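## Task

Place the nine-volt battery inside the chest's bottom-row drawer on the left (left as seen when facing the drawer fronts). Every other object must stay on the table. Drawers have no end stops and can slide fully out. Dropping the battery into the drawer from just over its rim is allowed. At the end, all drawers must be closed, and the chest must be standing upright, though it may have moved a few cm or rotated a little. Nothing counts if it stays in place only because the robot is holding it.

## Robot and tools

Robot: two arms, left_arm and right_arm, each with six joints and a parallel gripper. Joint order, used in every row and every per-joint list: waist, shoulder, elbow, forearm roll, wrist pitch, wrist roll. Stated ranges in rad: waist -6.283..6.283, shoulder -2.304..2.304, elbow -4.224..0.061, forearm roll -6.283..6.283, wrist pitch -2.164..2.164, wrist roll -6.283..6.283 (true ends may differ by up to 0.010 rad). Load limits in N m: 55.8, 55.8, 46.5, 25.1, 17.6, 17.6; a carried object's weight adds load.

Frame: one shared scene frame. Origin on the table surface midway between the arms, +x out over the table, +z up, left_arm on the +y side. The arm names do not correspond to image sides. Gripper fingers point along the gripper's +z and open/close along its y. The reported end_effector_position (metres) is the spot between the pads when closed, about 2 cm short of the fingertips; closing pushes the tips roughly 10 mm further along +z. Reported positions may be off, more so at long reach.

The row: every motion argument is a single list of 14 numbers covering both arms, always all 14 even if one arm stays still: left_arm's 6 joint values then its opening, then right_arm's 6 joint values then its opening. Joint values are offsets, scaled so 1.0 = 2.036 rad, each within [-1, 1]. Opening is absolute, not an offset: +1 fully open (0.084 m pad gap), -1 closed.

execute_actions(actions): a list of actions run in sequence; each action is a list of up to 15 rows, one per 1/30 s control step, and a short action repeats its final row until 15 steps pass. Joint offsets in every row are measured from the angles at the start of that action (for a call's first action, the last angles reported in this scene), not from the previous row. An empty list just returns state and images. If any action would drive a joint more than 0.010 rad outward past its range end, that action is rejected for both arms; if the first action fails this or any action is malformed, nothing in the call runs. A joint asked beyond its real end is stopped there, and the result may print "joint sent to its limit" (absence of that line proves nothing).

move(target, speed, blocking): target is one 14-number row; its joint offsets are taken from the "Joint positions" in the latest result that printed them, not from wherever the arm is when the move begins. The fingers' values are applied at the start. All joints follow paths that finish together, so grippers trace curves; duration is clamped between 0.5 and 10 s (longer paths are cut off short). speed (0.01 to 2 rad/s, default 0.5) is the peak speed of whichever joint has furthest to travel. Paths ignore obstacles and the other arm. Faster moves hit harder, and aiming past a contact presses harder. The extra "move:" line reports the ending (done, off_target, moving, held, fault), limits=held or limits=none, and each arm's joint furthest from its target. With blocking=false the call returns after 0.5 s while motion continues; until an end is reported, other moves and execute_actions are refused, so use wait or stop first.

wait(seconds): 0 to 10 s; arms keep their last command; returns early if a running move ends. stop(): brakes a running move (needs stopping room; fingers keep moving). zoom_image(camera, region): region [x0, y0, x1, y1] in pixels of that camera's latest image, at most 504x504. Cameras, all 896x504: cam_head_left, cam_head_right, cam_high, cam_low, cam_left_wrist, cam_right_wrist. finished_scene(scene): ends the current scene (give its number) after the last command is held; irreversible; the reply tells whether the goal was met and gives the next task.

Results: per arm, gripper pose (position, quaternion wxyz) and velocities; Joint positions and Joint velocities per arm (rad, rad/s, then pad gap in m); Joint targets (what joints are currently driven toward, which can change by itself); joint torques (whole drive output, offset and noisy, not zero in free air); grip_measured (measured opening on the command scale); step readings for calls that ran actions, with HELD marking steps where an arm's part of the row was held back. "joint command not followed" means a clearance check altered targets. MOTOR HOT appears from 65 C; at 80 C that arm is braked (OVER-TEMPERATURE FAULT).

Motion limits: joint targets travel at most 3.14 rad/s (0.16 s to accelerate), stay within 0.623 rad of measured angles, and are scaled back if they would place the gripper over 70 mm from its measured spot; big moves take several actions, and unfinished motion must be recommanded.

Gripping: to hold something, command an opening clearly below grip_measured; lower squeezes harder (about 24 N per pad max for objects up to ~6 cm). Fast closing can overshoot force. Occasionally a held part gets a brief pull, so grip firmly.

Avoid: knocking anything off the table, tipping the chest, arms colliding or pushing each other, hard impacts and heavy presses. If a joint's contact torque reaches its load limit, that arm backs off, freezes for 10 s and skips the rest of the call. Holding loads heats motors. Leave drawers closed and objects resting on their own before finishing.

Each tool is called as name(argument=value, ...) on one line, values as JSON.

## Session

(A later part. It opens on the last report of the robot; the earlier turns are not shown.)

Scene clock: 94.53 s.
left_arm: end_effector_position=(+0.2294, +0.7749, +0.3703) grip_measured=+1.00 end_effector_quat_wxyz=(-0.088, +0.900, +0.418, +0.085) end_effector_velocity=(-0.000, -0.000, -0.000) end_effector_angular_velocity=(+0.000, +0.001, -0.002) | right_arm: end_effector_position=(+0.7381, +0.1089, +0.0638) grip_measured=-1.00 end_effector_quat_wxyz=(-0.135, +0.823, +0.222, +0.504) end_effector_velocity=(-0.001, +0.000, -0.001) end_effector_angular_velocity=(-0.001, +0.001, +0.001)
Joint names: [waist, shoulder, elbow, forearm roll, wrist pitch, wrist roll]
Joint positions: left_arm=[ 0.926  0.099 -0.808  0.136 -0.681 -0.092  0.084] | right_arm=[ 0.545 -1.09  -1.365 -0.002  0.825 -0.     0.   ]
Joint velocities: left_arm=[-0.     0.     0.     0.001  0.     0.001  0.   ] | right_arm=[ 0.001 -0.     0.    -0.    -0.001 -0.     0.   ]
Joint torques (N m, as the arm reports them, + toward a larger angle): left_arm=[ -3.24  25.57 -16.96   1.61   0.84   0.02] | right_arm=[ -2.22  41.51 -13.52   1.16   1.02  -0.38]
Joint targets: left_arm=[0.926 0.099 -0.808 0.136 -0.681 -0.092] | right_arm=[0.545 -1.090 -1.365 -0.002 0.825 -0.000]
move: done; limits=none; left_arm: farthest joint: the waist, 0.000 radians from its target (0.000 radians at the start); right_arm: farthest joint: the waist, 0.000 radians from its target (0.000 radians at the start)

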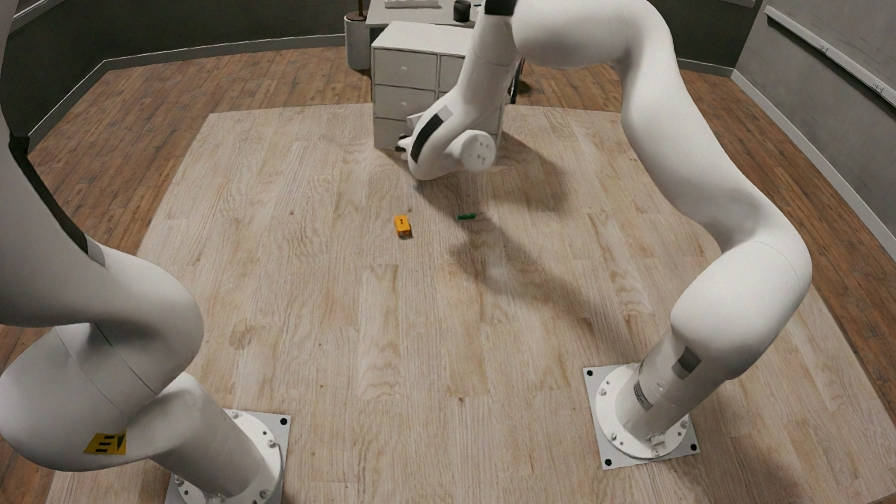

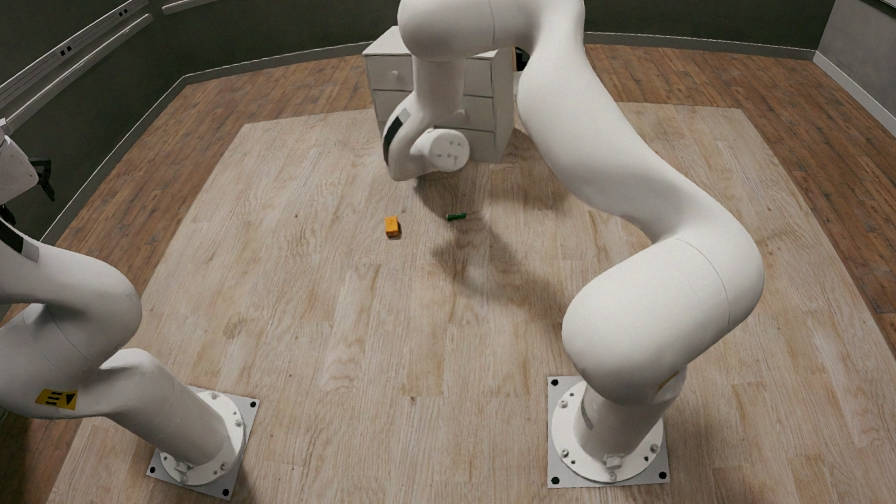

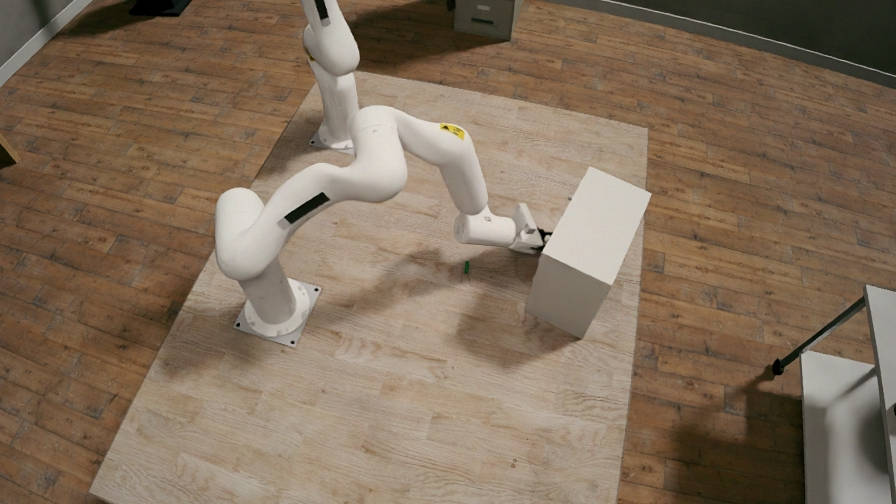

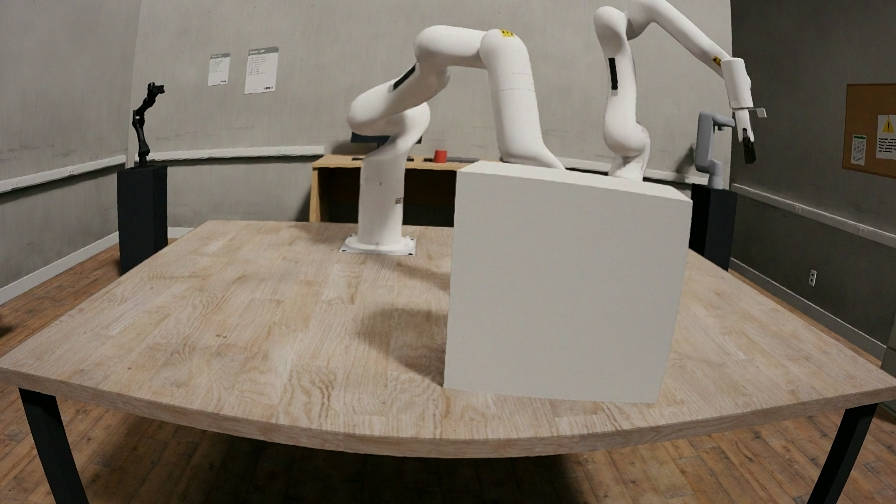

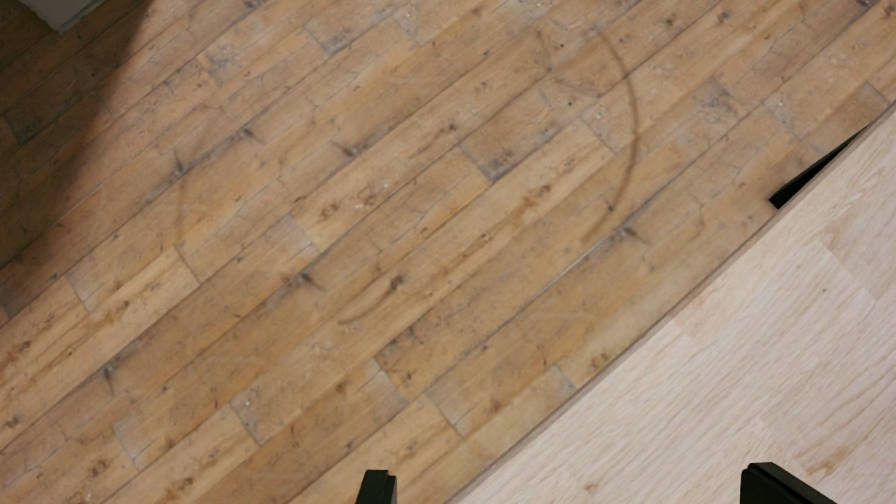

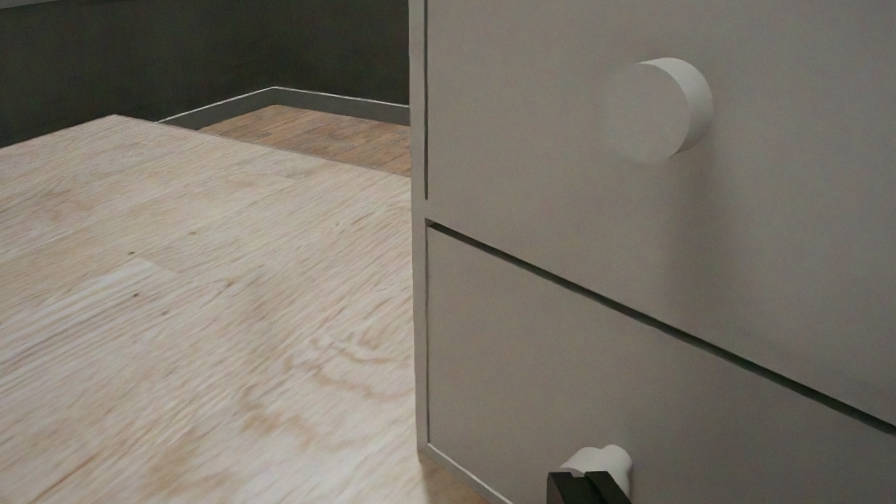

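move(target=[0,0,0,0,0,0,1,0,0,0,0,0,0,-0.1])

move(target=[0,0,0,0,0,0,1,0,-0.011,-0.026,0,-0.0147,0,-0.1], speed=0.05)

move(target=[0,0,0,0,0,0,1,0,0,0,0,0,0,-1])

Scene clock: 101.70 s.
left_arm: end_effector_position=(+0.2294, +0.7749, +0.3703) grip_measured=+1.00 end_effector_quat_wxyz=(-0.088, +0.900, +0.418, +0.085) end_effector_velocity=(+0.000, -0.000, -0.000) end_effector_angular_velocity=(-0.000, +0.001, -0.003) | right_arm: end_effector_position=(+0.7381, +0.1089, +0.0638) grip_measured=-0.11 end_effector_quat_wxyz=(-0.135, +0.823, +0.222, +0.504) end_effector_velocity=(-0.000, +0.001, +0.000) end_effector_angular_velocity=(+0.000, -0.000, +0.000)
Joint names: [waist, shoulder, elbow, forearm roll, wrist pitch, wrist roll]
Joint positions: left_arm=[ 0.926  0.099 -0.808  0.136 -0.681 -0.092  0.084] | right_arm=[ 0.545 -1.09  -1.365 -0.002  0.825 -0.     0.039]
Joint velocities: left_arm=[-0.001  0.     0.001  0.     0.     0.002  0.   ] | right_arm=[ 0.001  0.    -0.     0.001  0.    -0.     0.   ]
Joint torques (N m, as the arm reports them, + toward a larger angle): left_arm=[  0.26  24.76 -16.33   3.34   0.73   0.06] | right_arm=[ -0.03  41.55 -12.7    0.65   1.04   0.01]
Joint targets: left_arm=[0.926 0.099 -0.808 0.136 -0.681 -0.092] | right_arm=[0.545 -1.090 -1.365 -0.002 0.825 -0.000]
move: done; limits=none; left_arm: farthest joint: the waist, 0.000 radians from its target (0.000 radians at the start); right_arm: farthest joint: the waist, 0.000 radians from its target (0.000 radians at the start)

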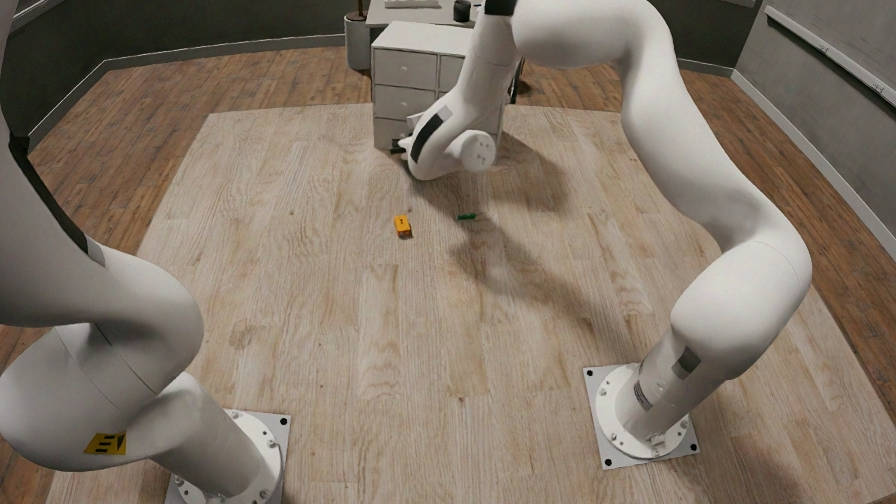

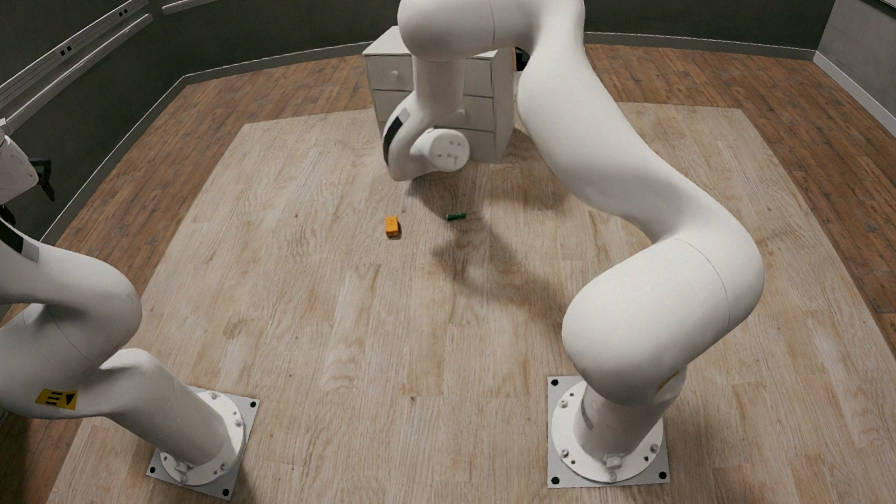

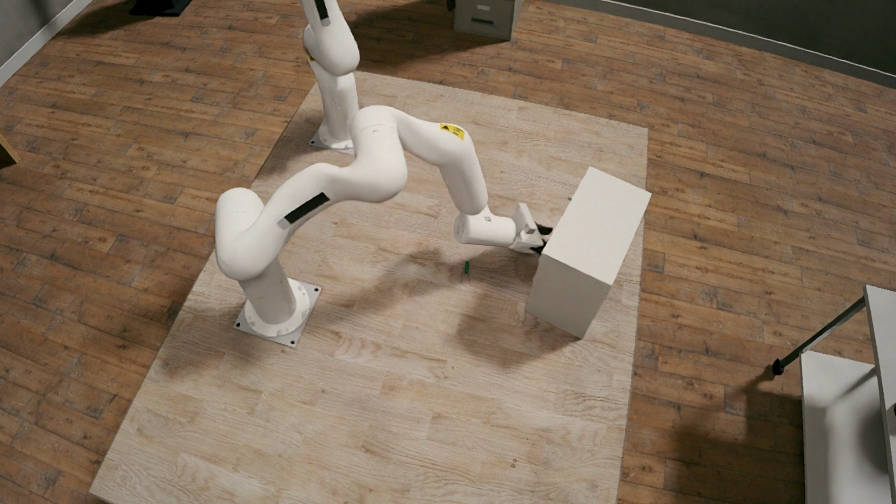

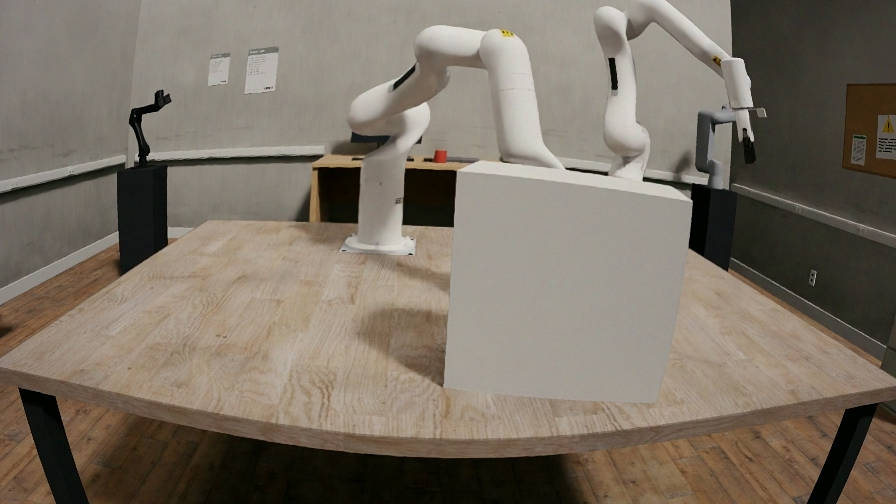

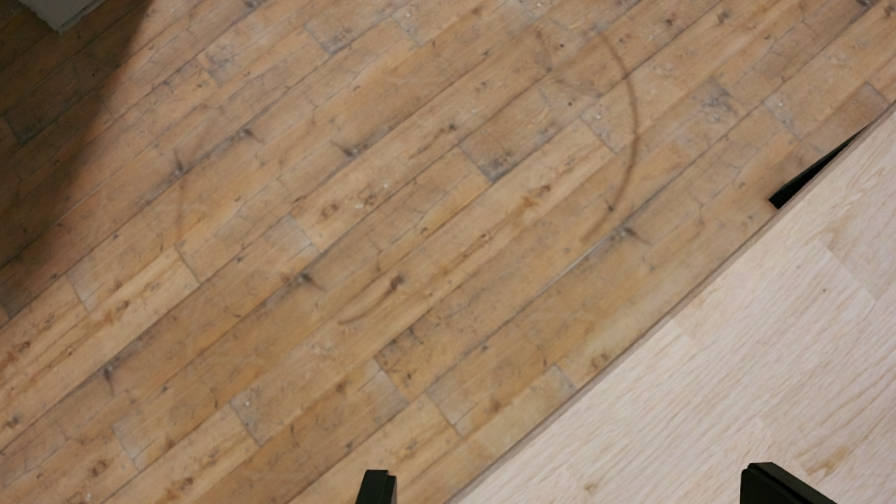

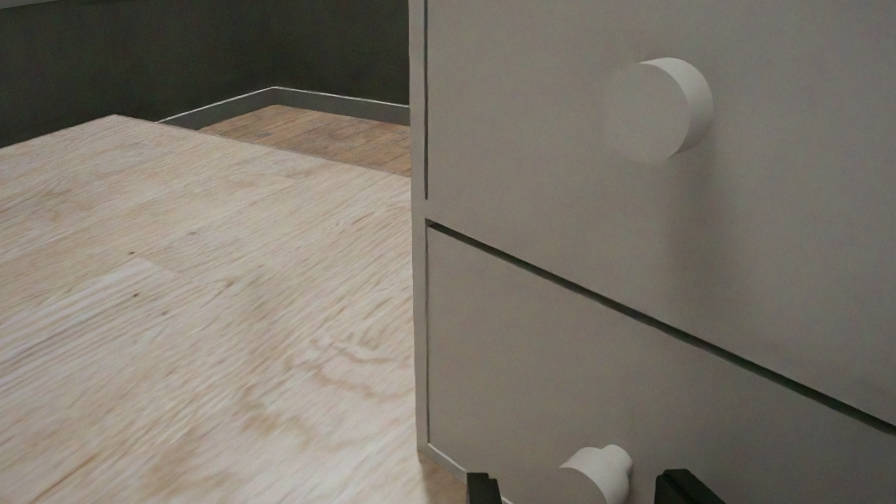

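Scene clock: 103.07 s.
left_arm: end_effector_position=(+0.2294, +0.7749, +0.3703) grip_measured=+1.00 end_effector_quat_wxyz=(-0.088, +0.900, +0.418, +0.085) end_effector_velocity=(-0.000, -0.000, -0.001) end_effector_angular_velocity=(-0.002, +0.002, -0.000) | right_arm: end_effector_position=(+0.7512, +0.1165, +0.0643) grip_measured=-0.12 end_effector_quat_wxyz=(-0.135, +0.823, +0.222, +0.505) end_effector_velocity=(-0.000, -0.001, -0.001) end_effector_angular_velocity=(-0.000, +0.001, -0.001)
Joint names: [waist, shoulder, elbow, forearm roll, wrist pitch, wrist roll]
Joint positions: left_arm=[ 0.926  0.099 -0.808  0.136 -0.681 -0.092  0.084] | right_arm=[ 0.545 -1.113 -1.417 -0.002  0.795 -0.     0.039]
Joint velocities: left_arm=[-0.    -0.002  0.001  0.001 -0.    -0.     0.   ] | right_arm=[-0.001 -0.     0.001  0.     0.     0.     0.   ]
Joint torques (N m, as the arm reports them, + toward a larger angle): left_arm=[  1.11  28.04 -16.83   3.2    0.39   0.1 ] | right_arm=[ -2.56  45.92 -16.8    1.65   2.23  -0.45]
Joint targets: left_arm=[0.926 0.099 -0.808 0.136 -0.681 -0.092] | right_arm=[0.545 -1.113 -1.418 -0.002 0.795 -0.000]
move: done; limits=none; left_arm: farthest joint: the waist, 0.000 radians from its target (0.000 radians at the start); right_arm: farthest joint: the waist, 0.000 radians from its target (0.000 radians at the start)

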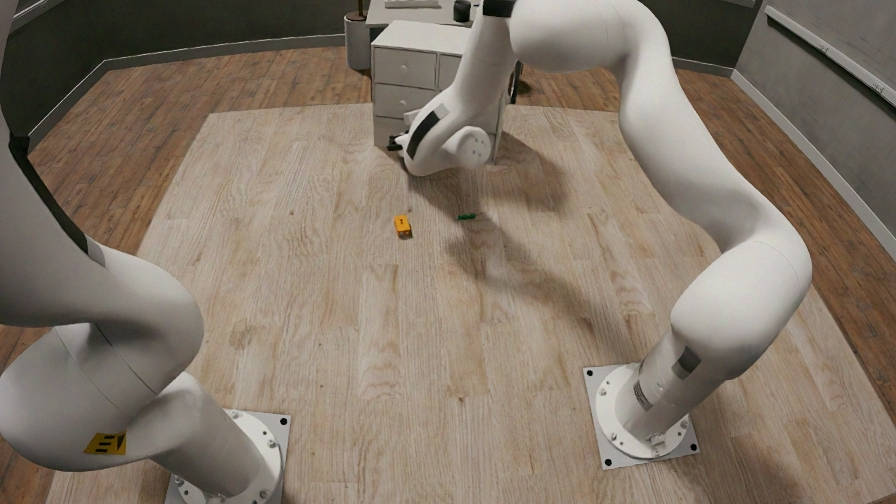

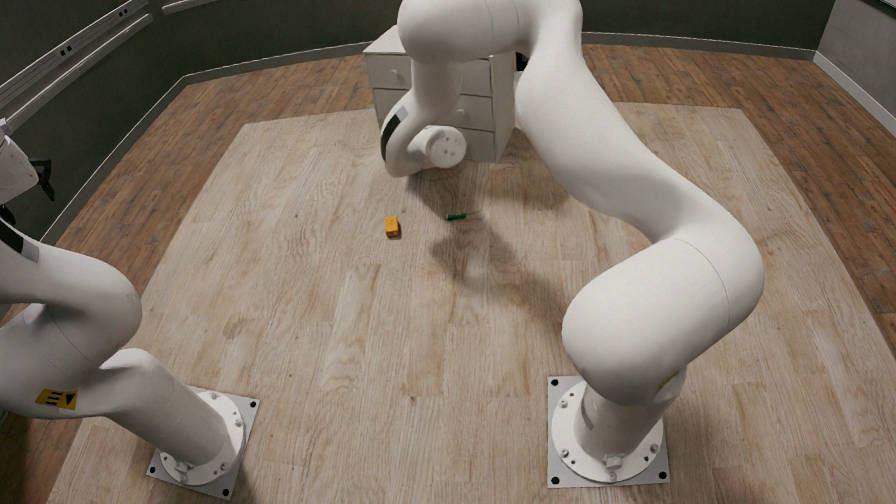

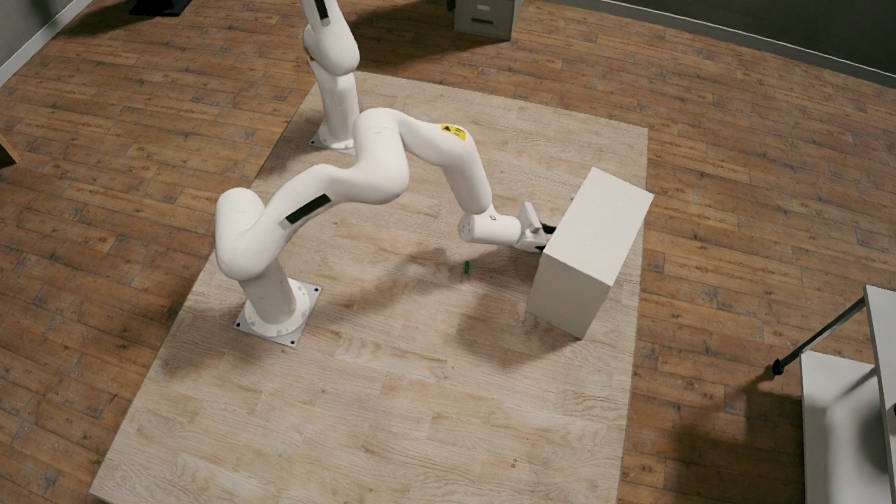

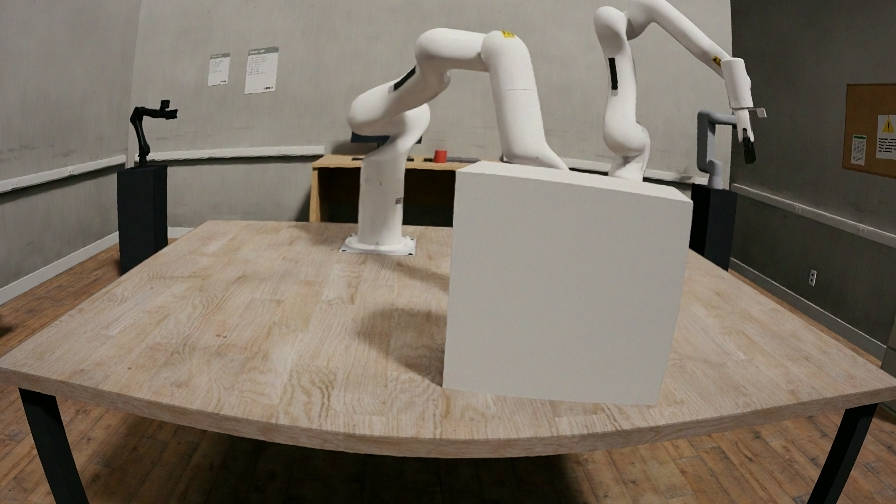

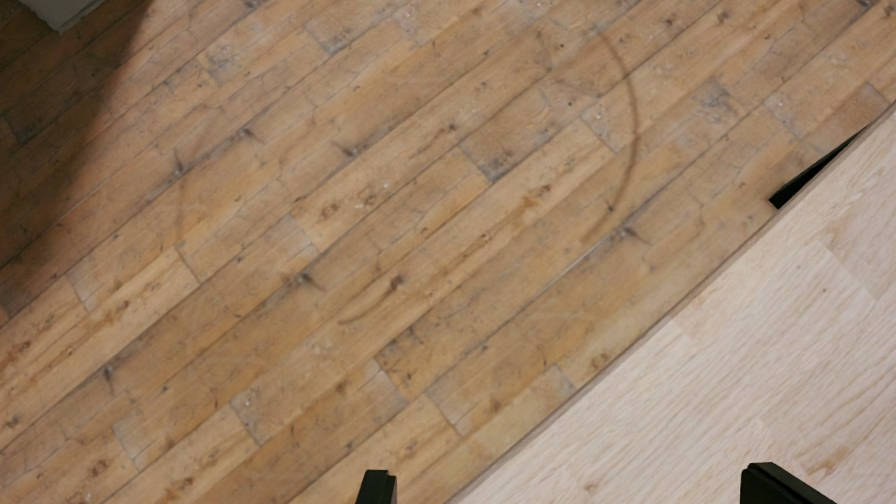

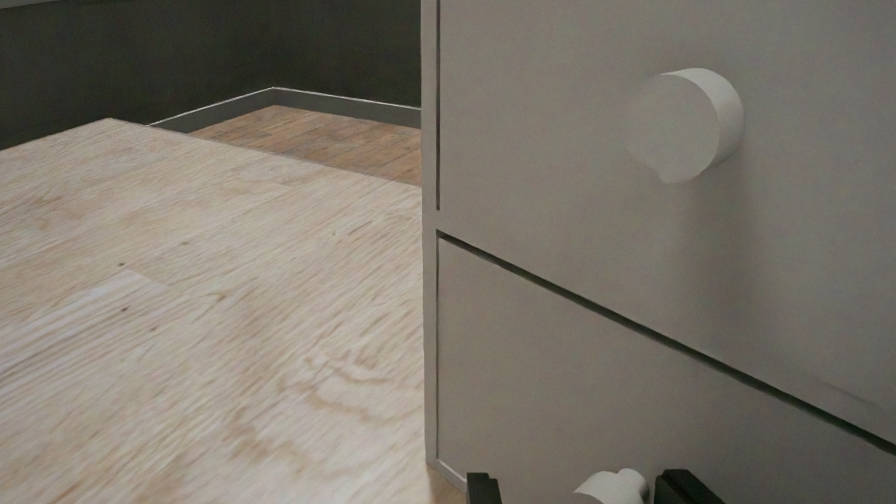

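Scene clock: 103.60 s.
left_arm: end_effector_position=(+0.2294, +0.7749, +0.3703) grip_measured=+1.00 end_effector_quat_wxyz=(-0.088, +0.900, +0.418, +0.085) end_effector_velocity=(-0.001, -0.001, -0.001) end_effector_angular_velocity=(-0.002, +0.001, -0.001) | right_arm: end_effector_position=(+0.7517, +0.1169, +0.0653) grip_measured=-1.00 end_effector_quat_wxyz=(-0.136, +0.823, +0.222, +0.506) end_effector_velocity=(+0.000, -0.000, -0.000) end_effector_angular_velocity=(+0.000, +0.000, -0.000)
Joint names: [waist, shoulder, elbow, forearm roll, wrist pitch, wrist roll]
Joint positions: left_arm=[ 0.926  0.099 -0.808  0.136 -0.681 -0.092  0.084] | right_arm=[ 0.545 -1.112 -1.418 -0.002  0.796 -0.     0.   ]
Joint velocities: left_arm=[-0.     0.     0.002 -0.001 -0.     0.001 -0.   ] | right_arm=[-0.    -0.001 -0.     0.    -0.     0.     0.   ]
Joint torques (N m, as the arm reports them, + toward a larger angle): left_arm=[ -2.73  24.29 -17.23   2.84   0.24   0.01] | right_arm=[  1.08  39.97 -12.08   0.53   0.42  -0.2 ]
Joint targets: left_arm=[0.926 0.099 -0.808 0.136 -0.681 -0.092] | right_arm=[0.545 -1.113 -1.417 -0.002 0.795 -0.000]
move: done; limits=none; left_arm: farthest joint: the waist, 0.000 radians from its target (0.000 radians at the start); right_arm: farthest joint: the shoulder, 0.001 radians from its target (0.000 radians at the start)

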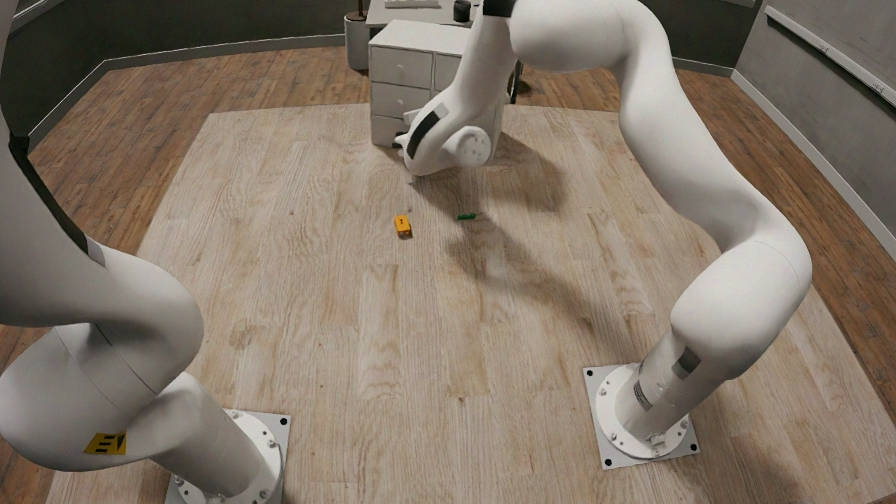

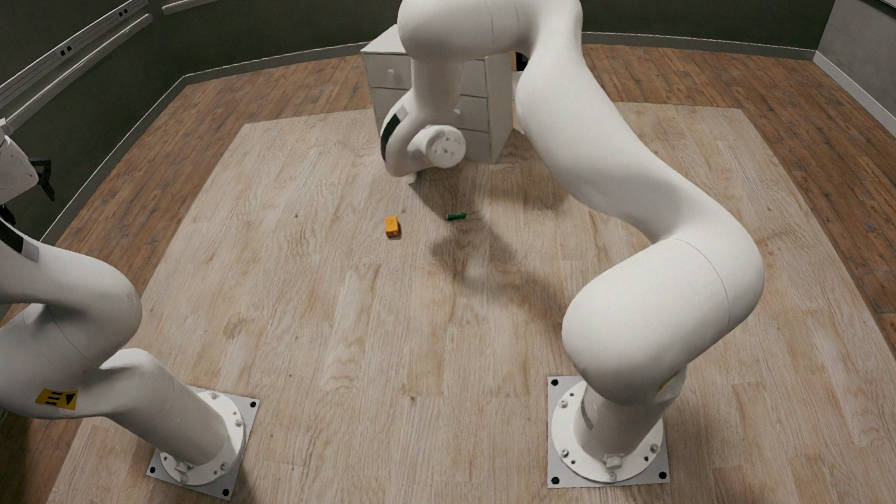

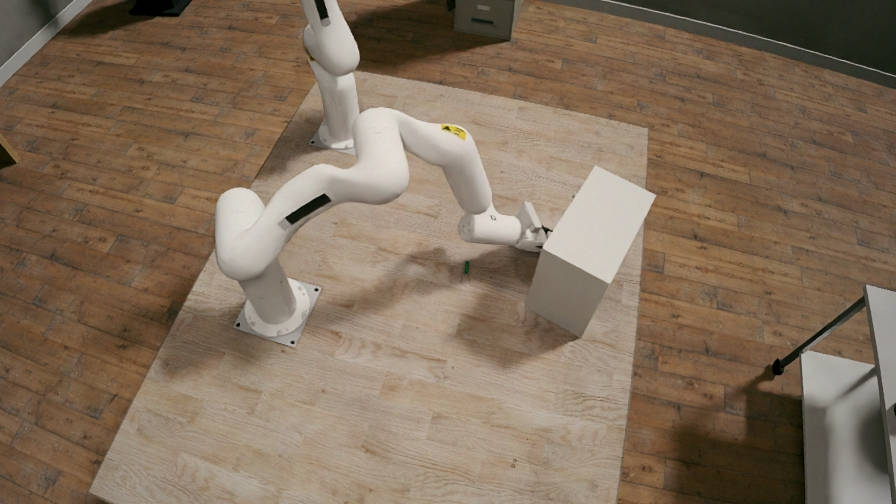

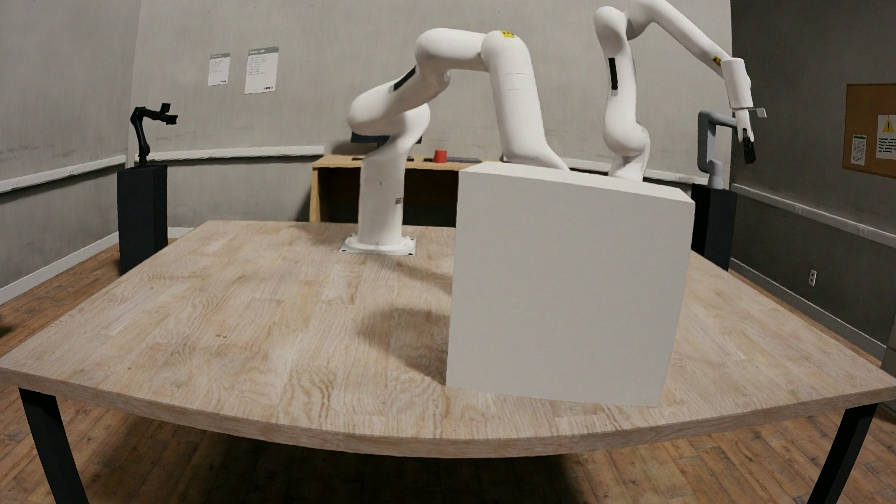

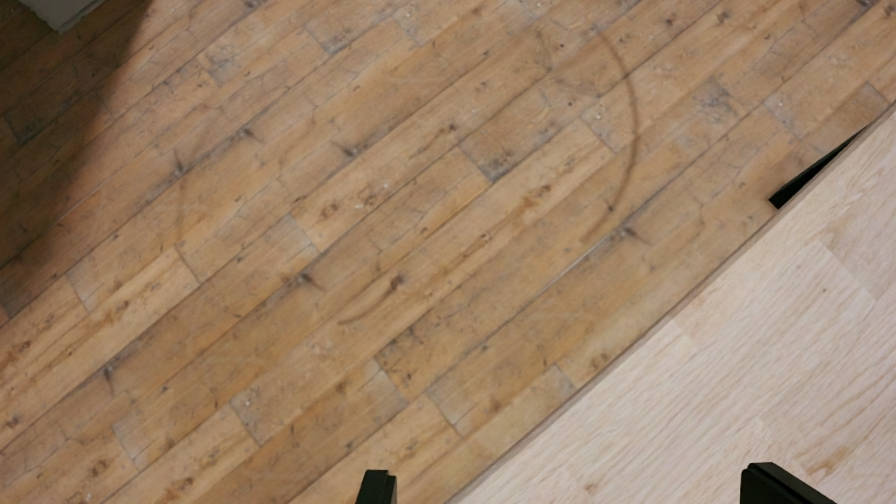

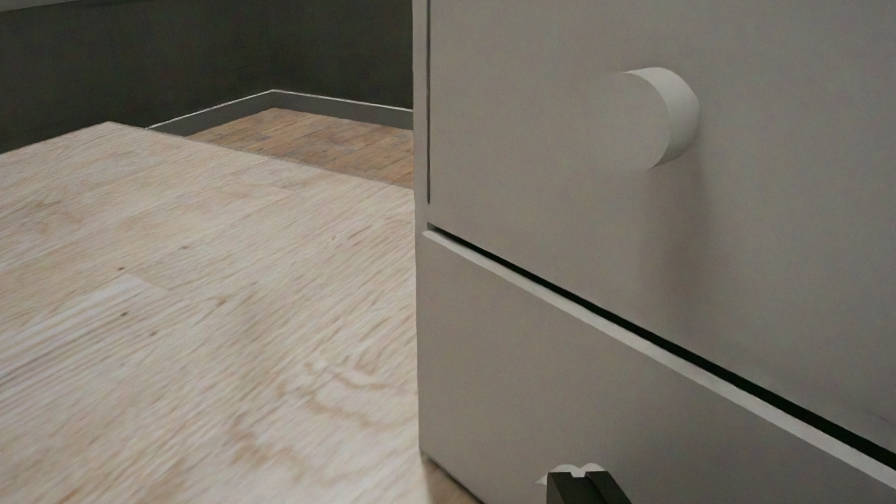

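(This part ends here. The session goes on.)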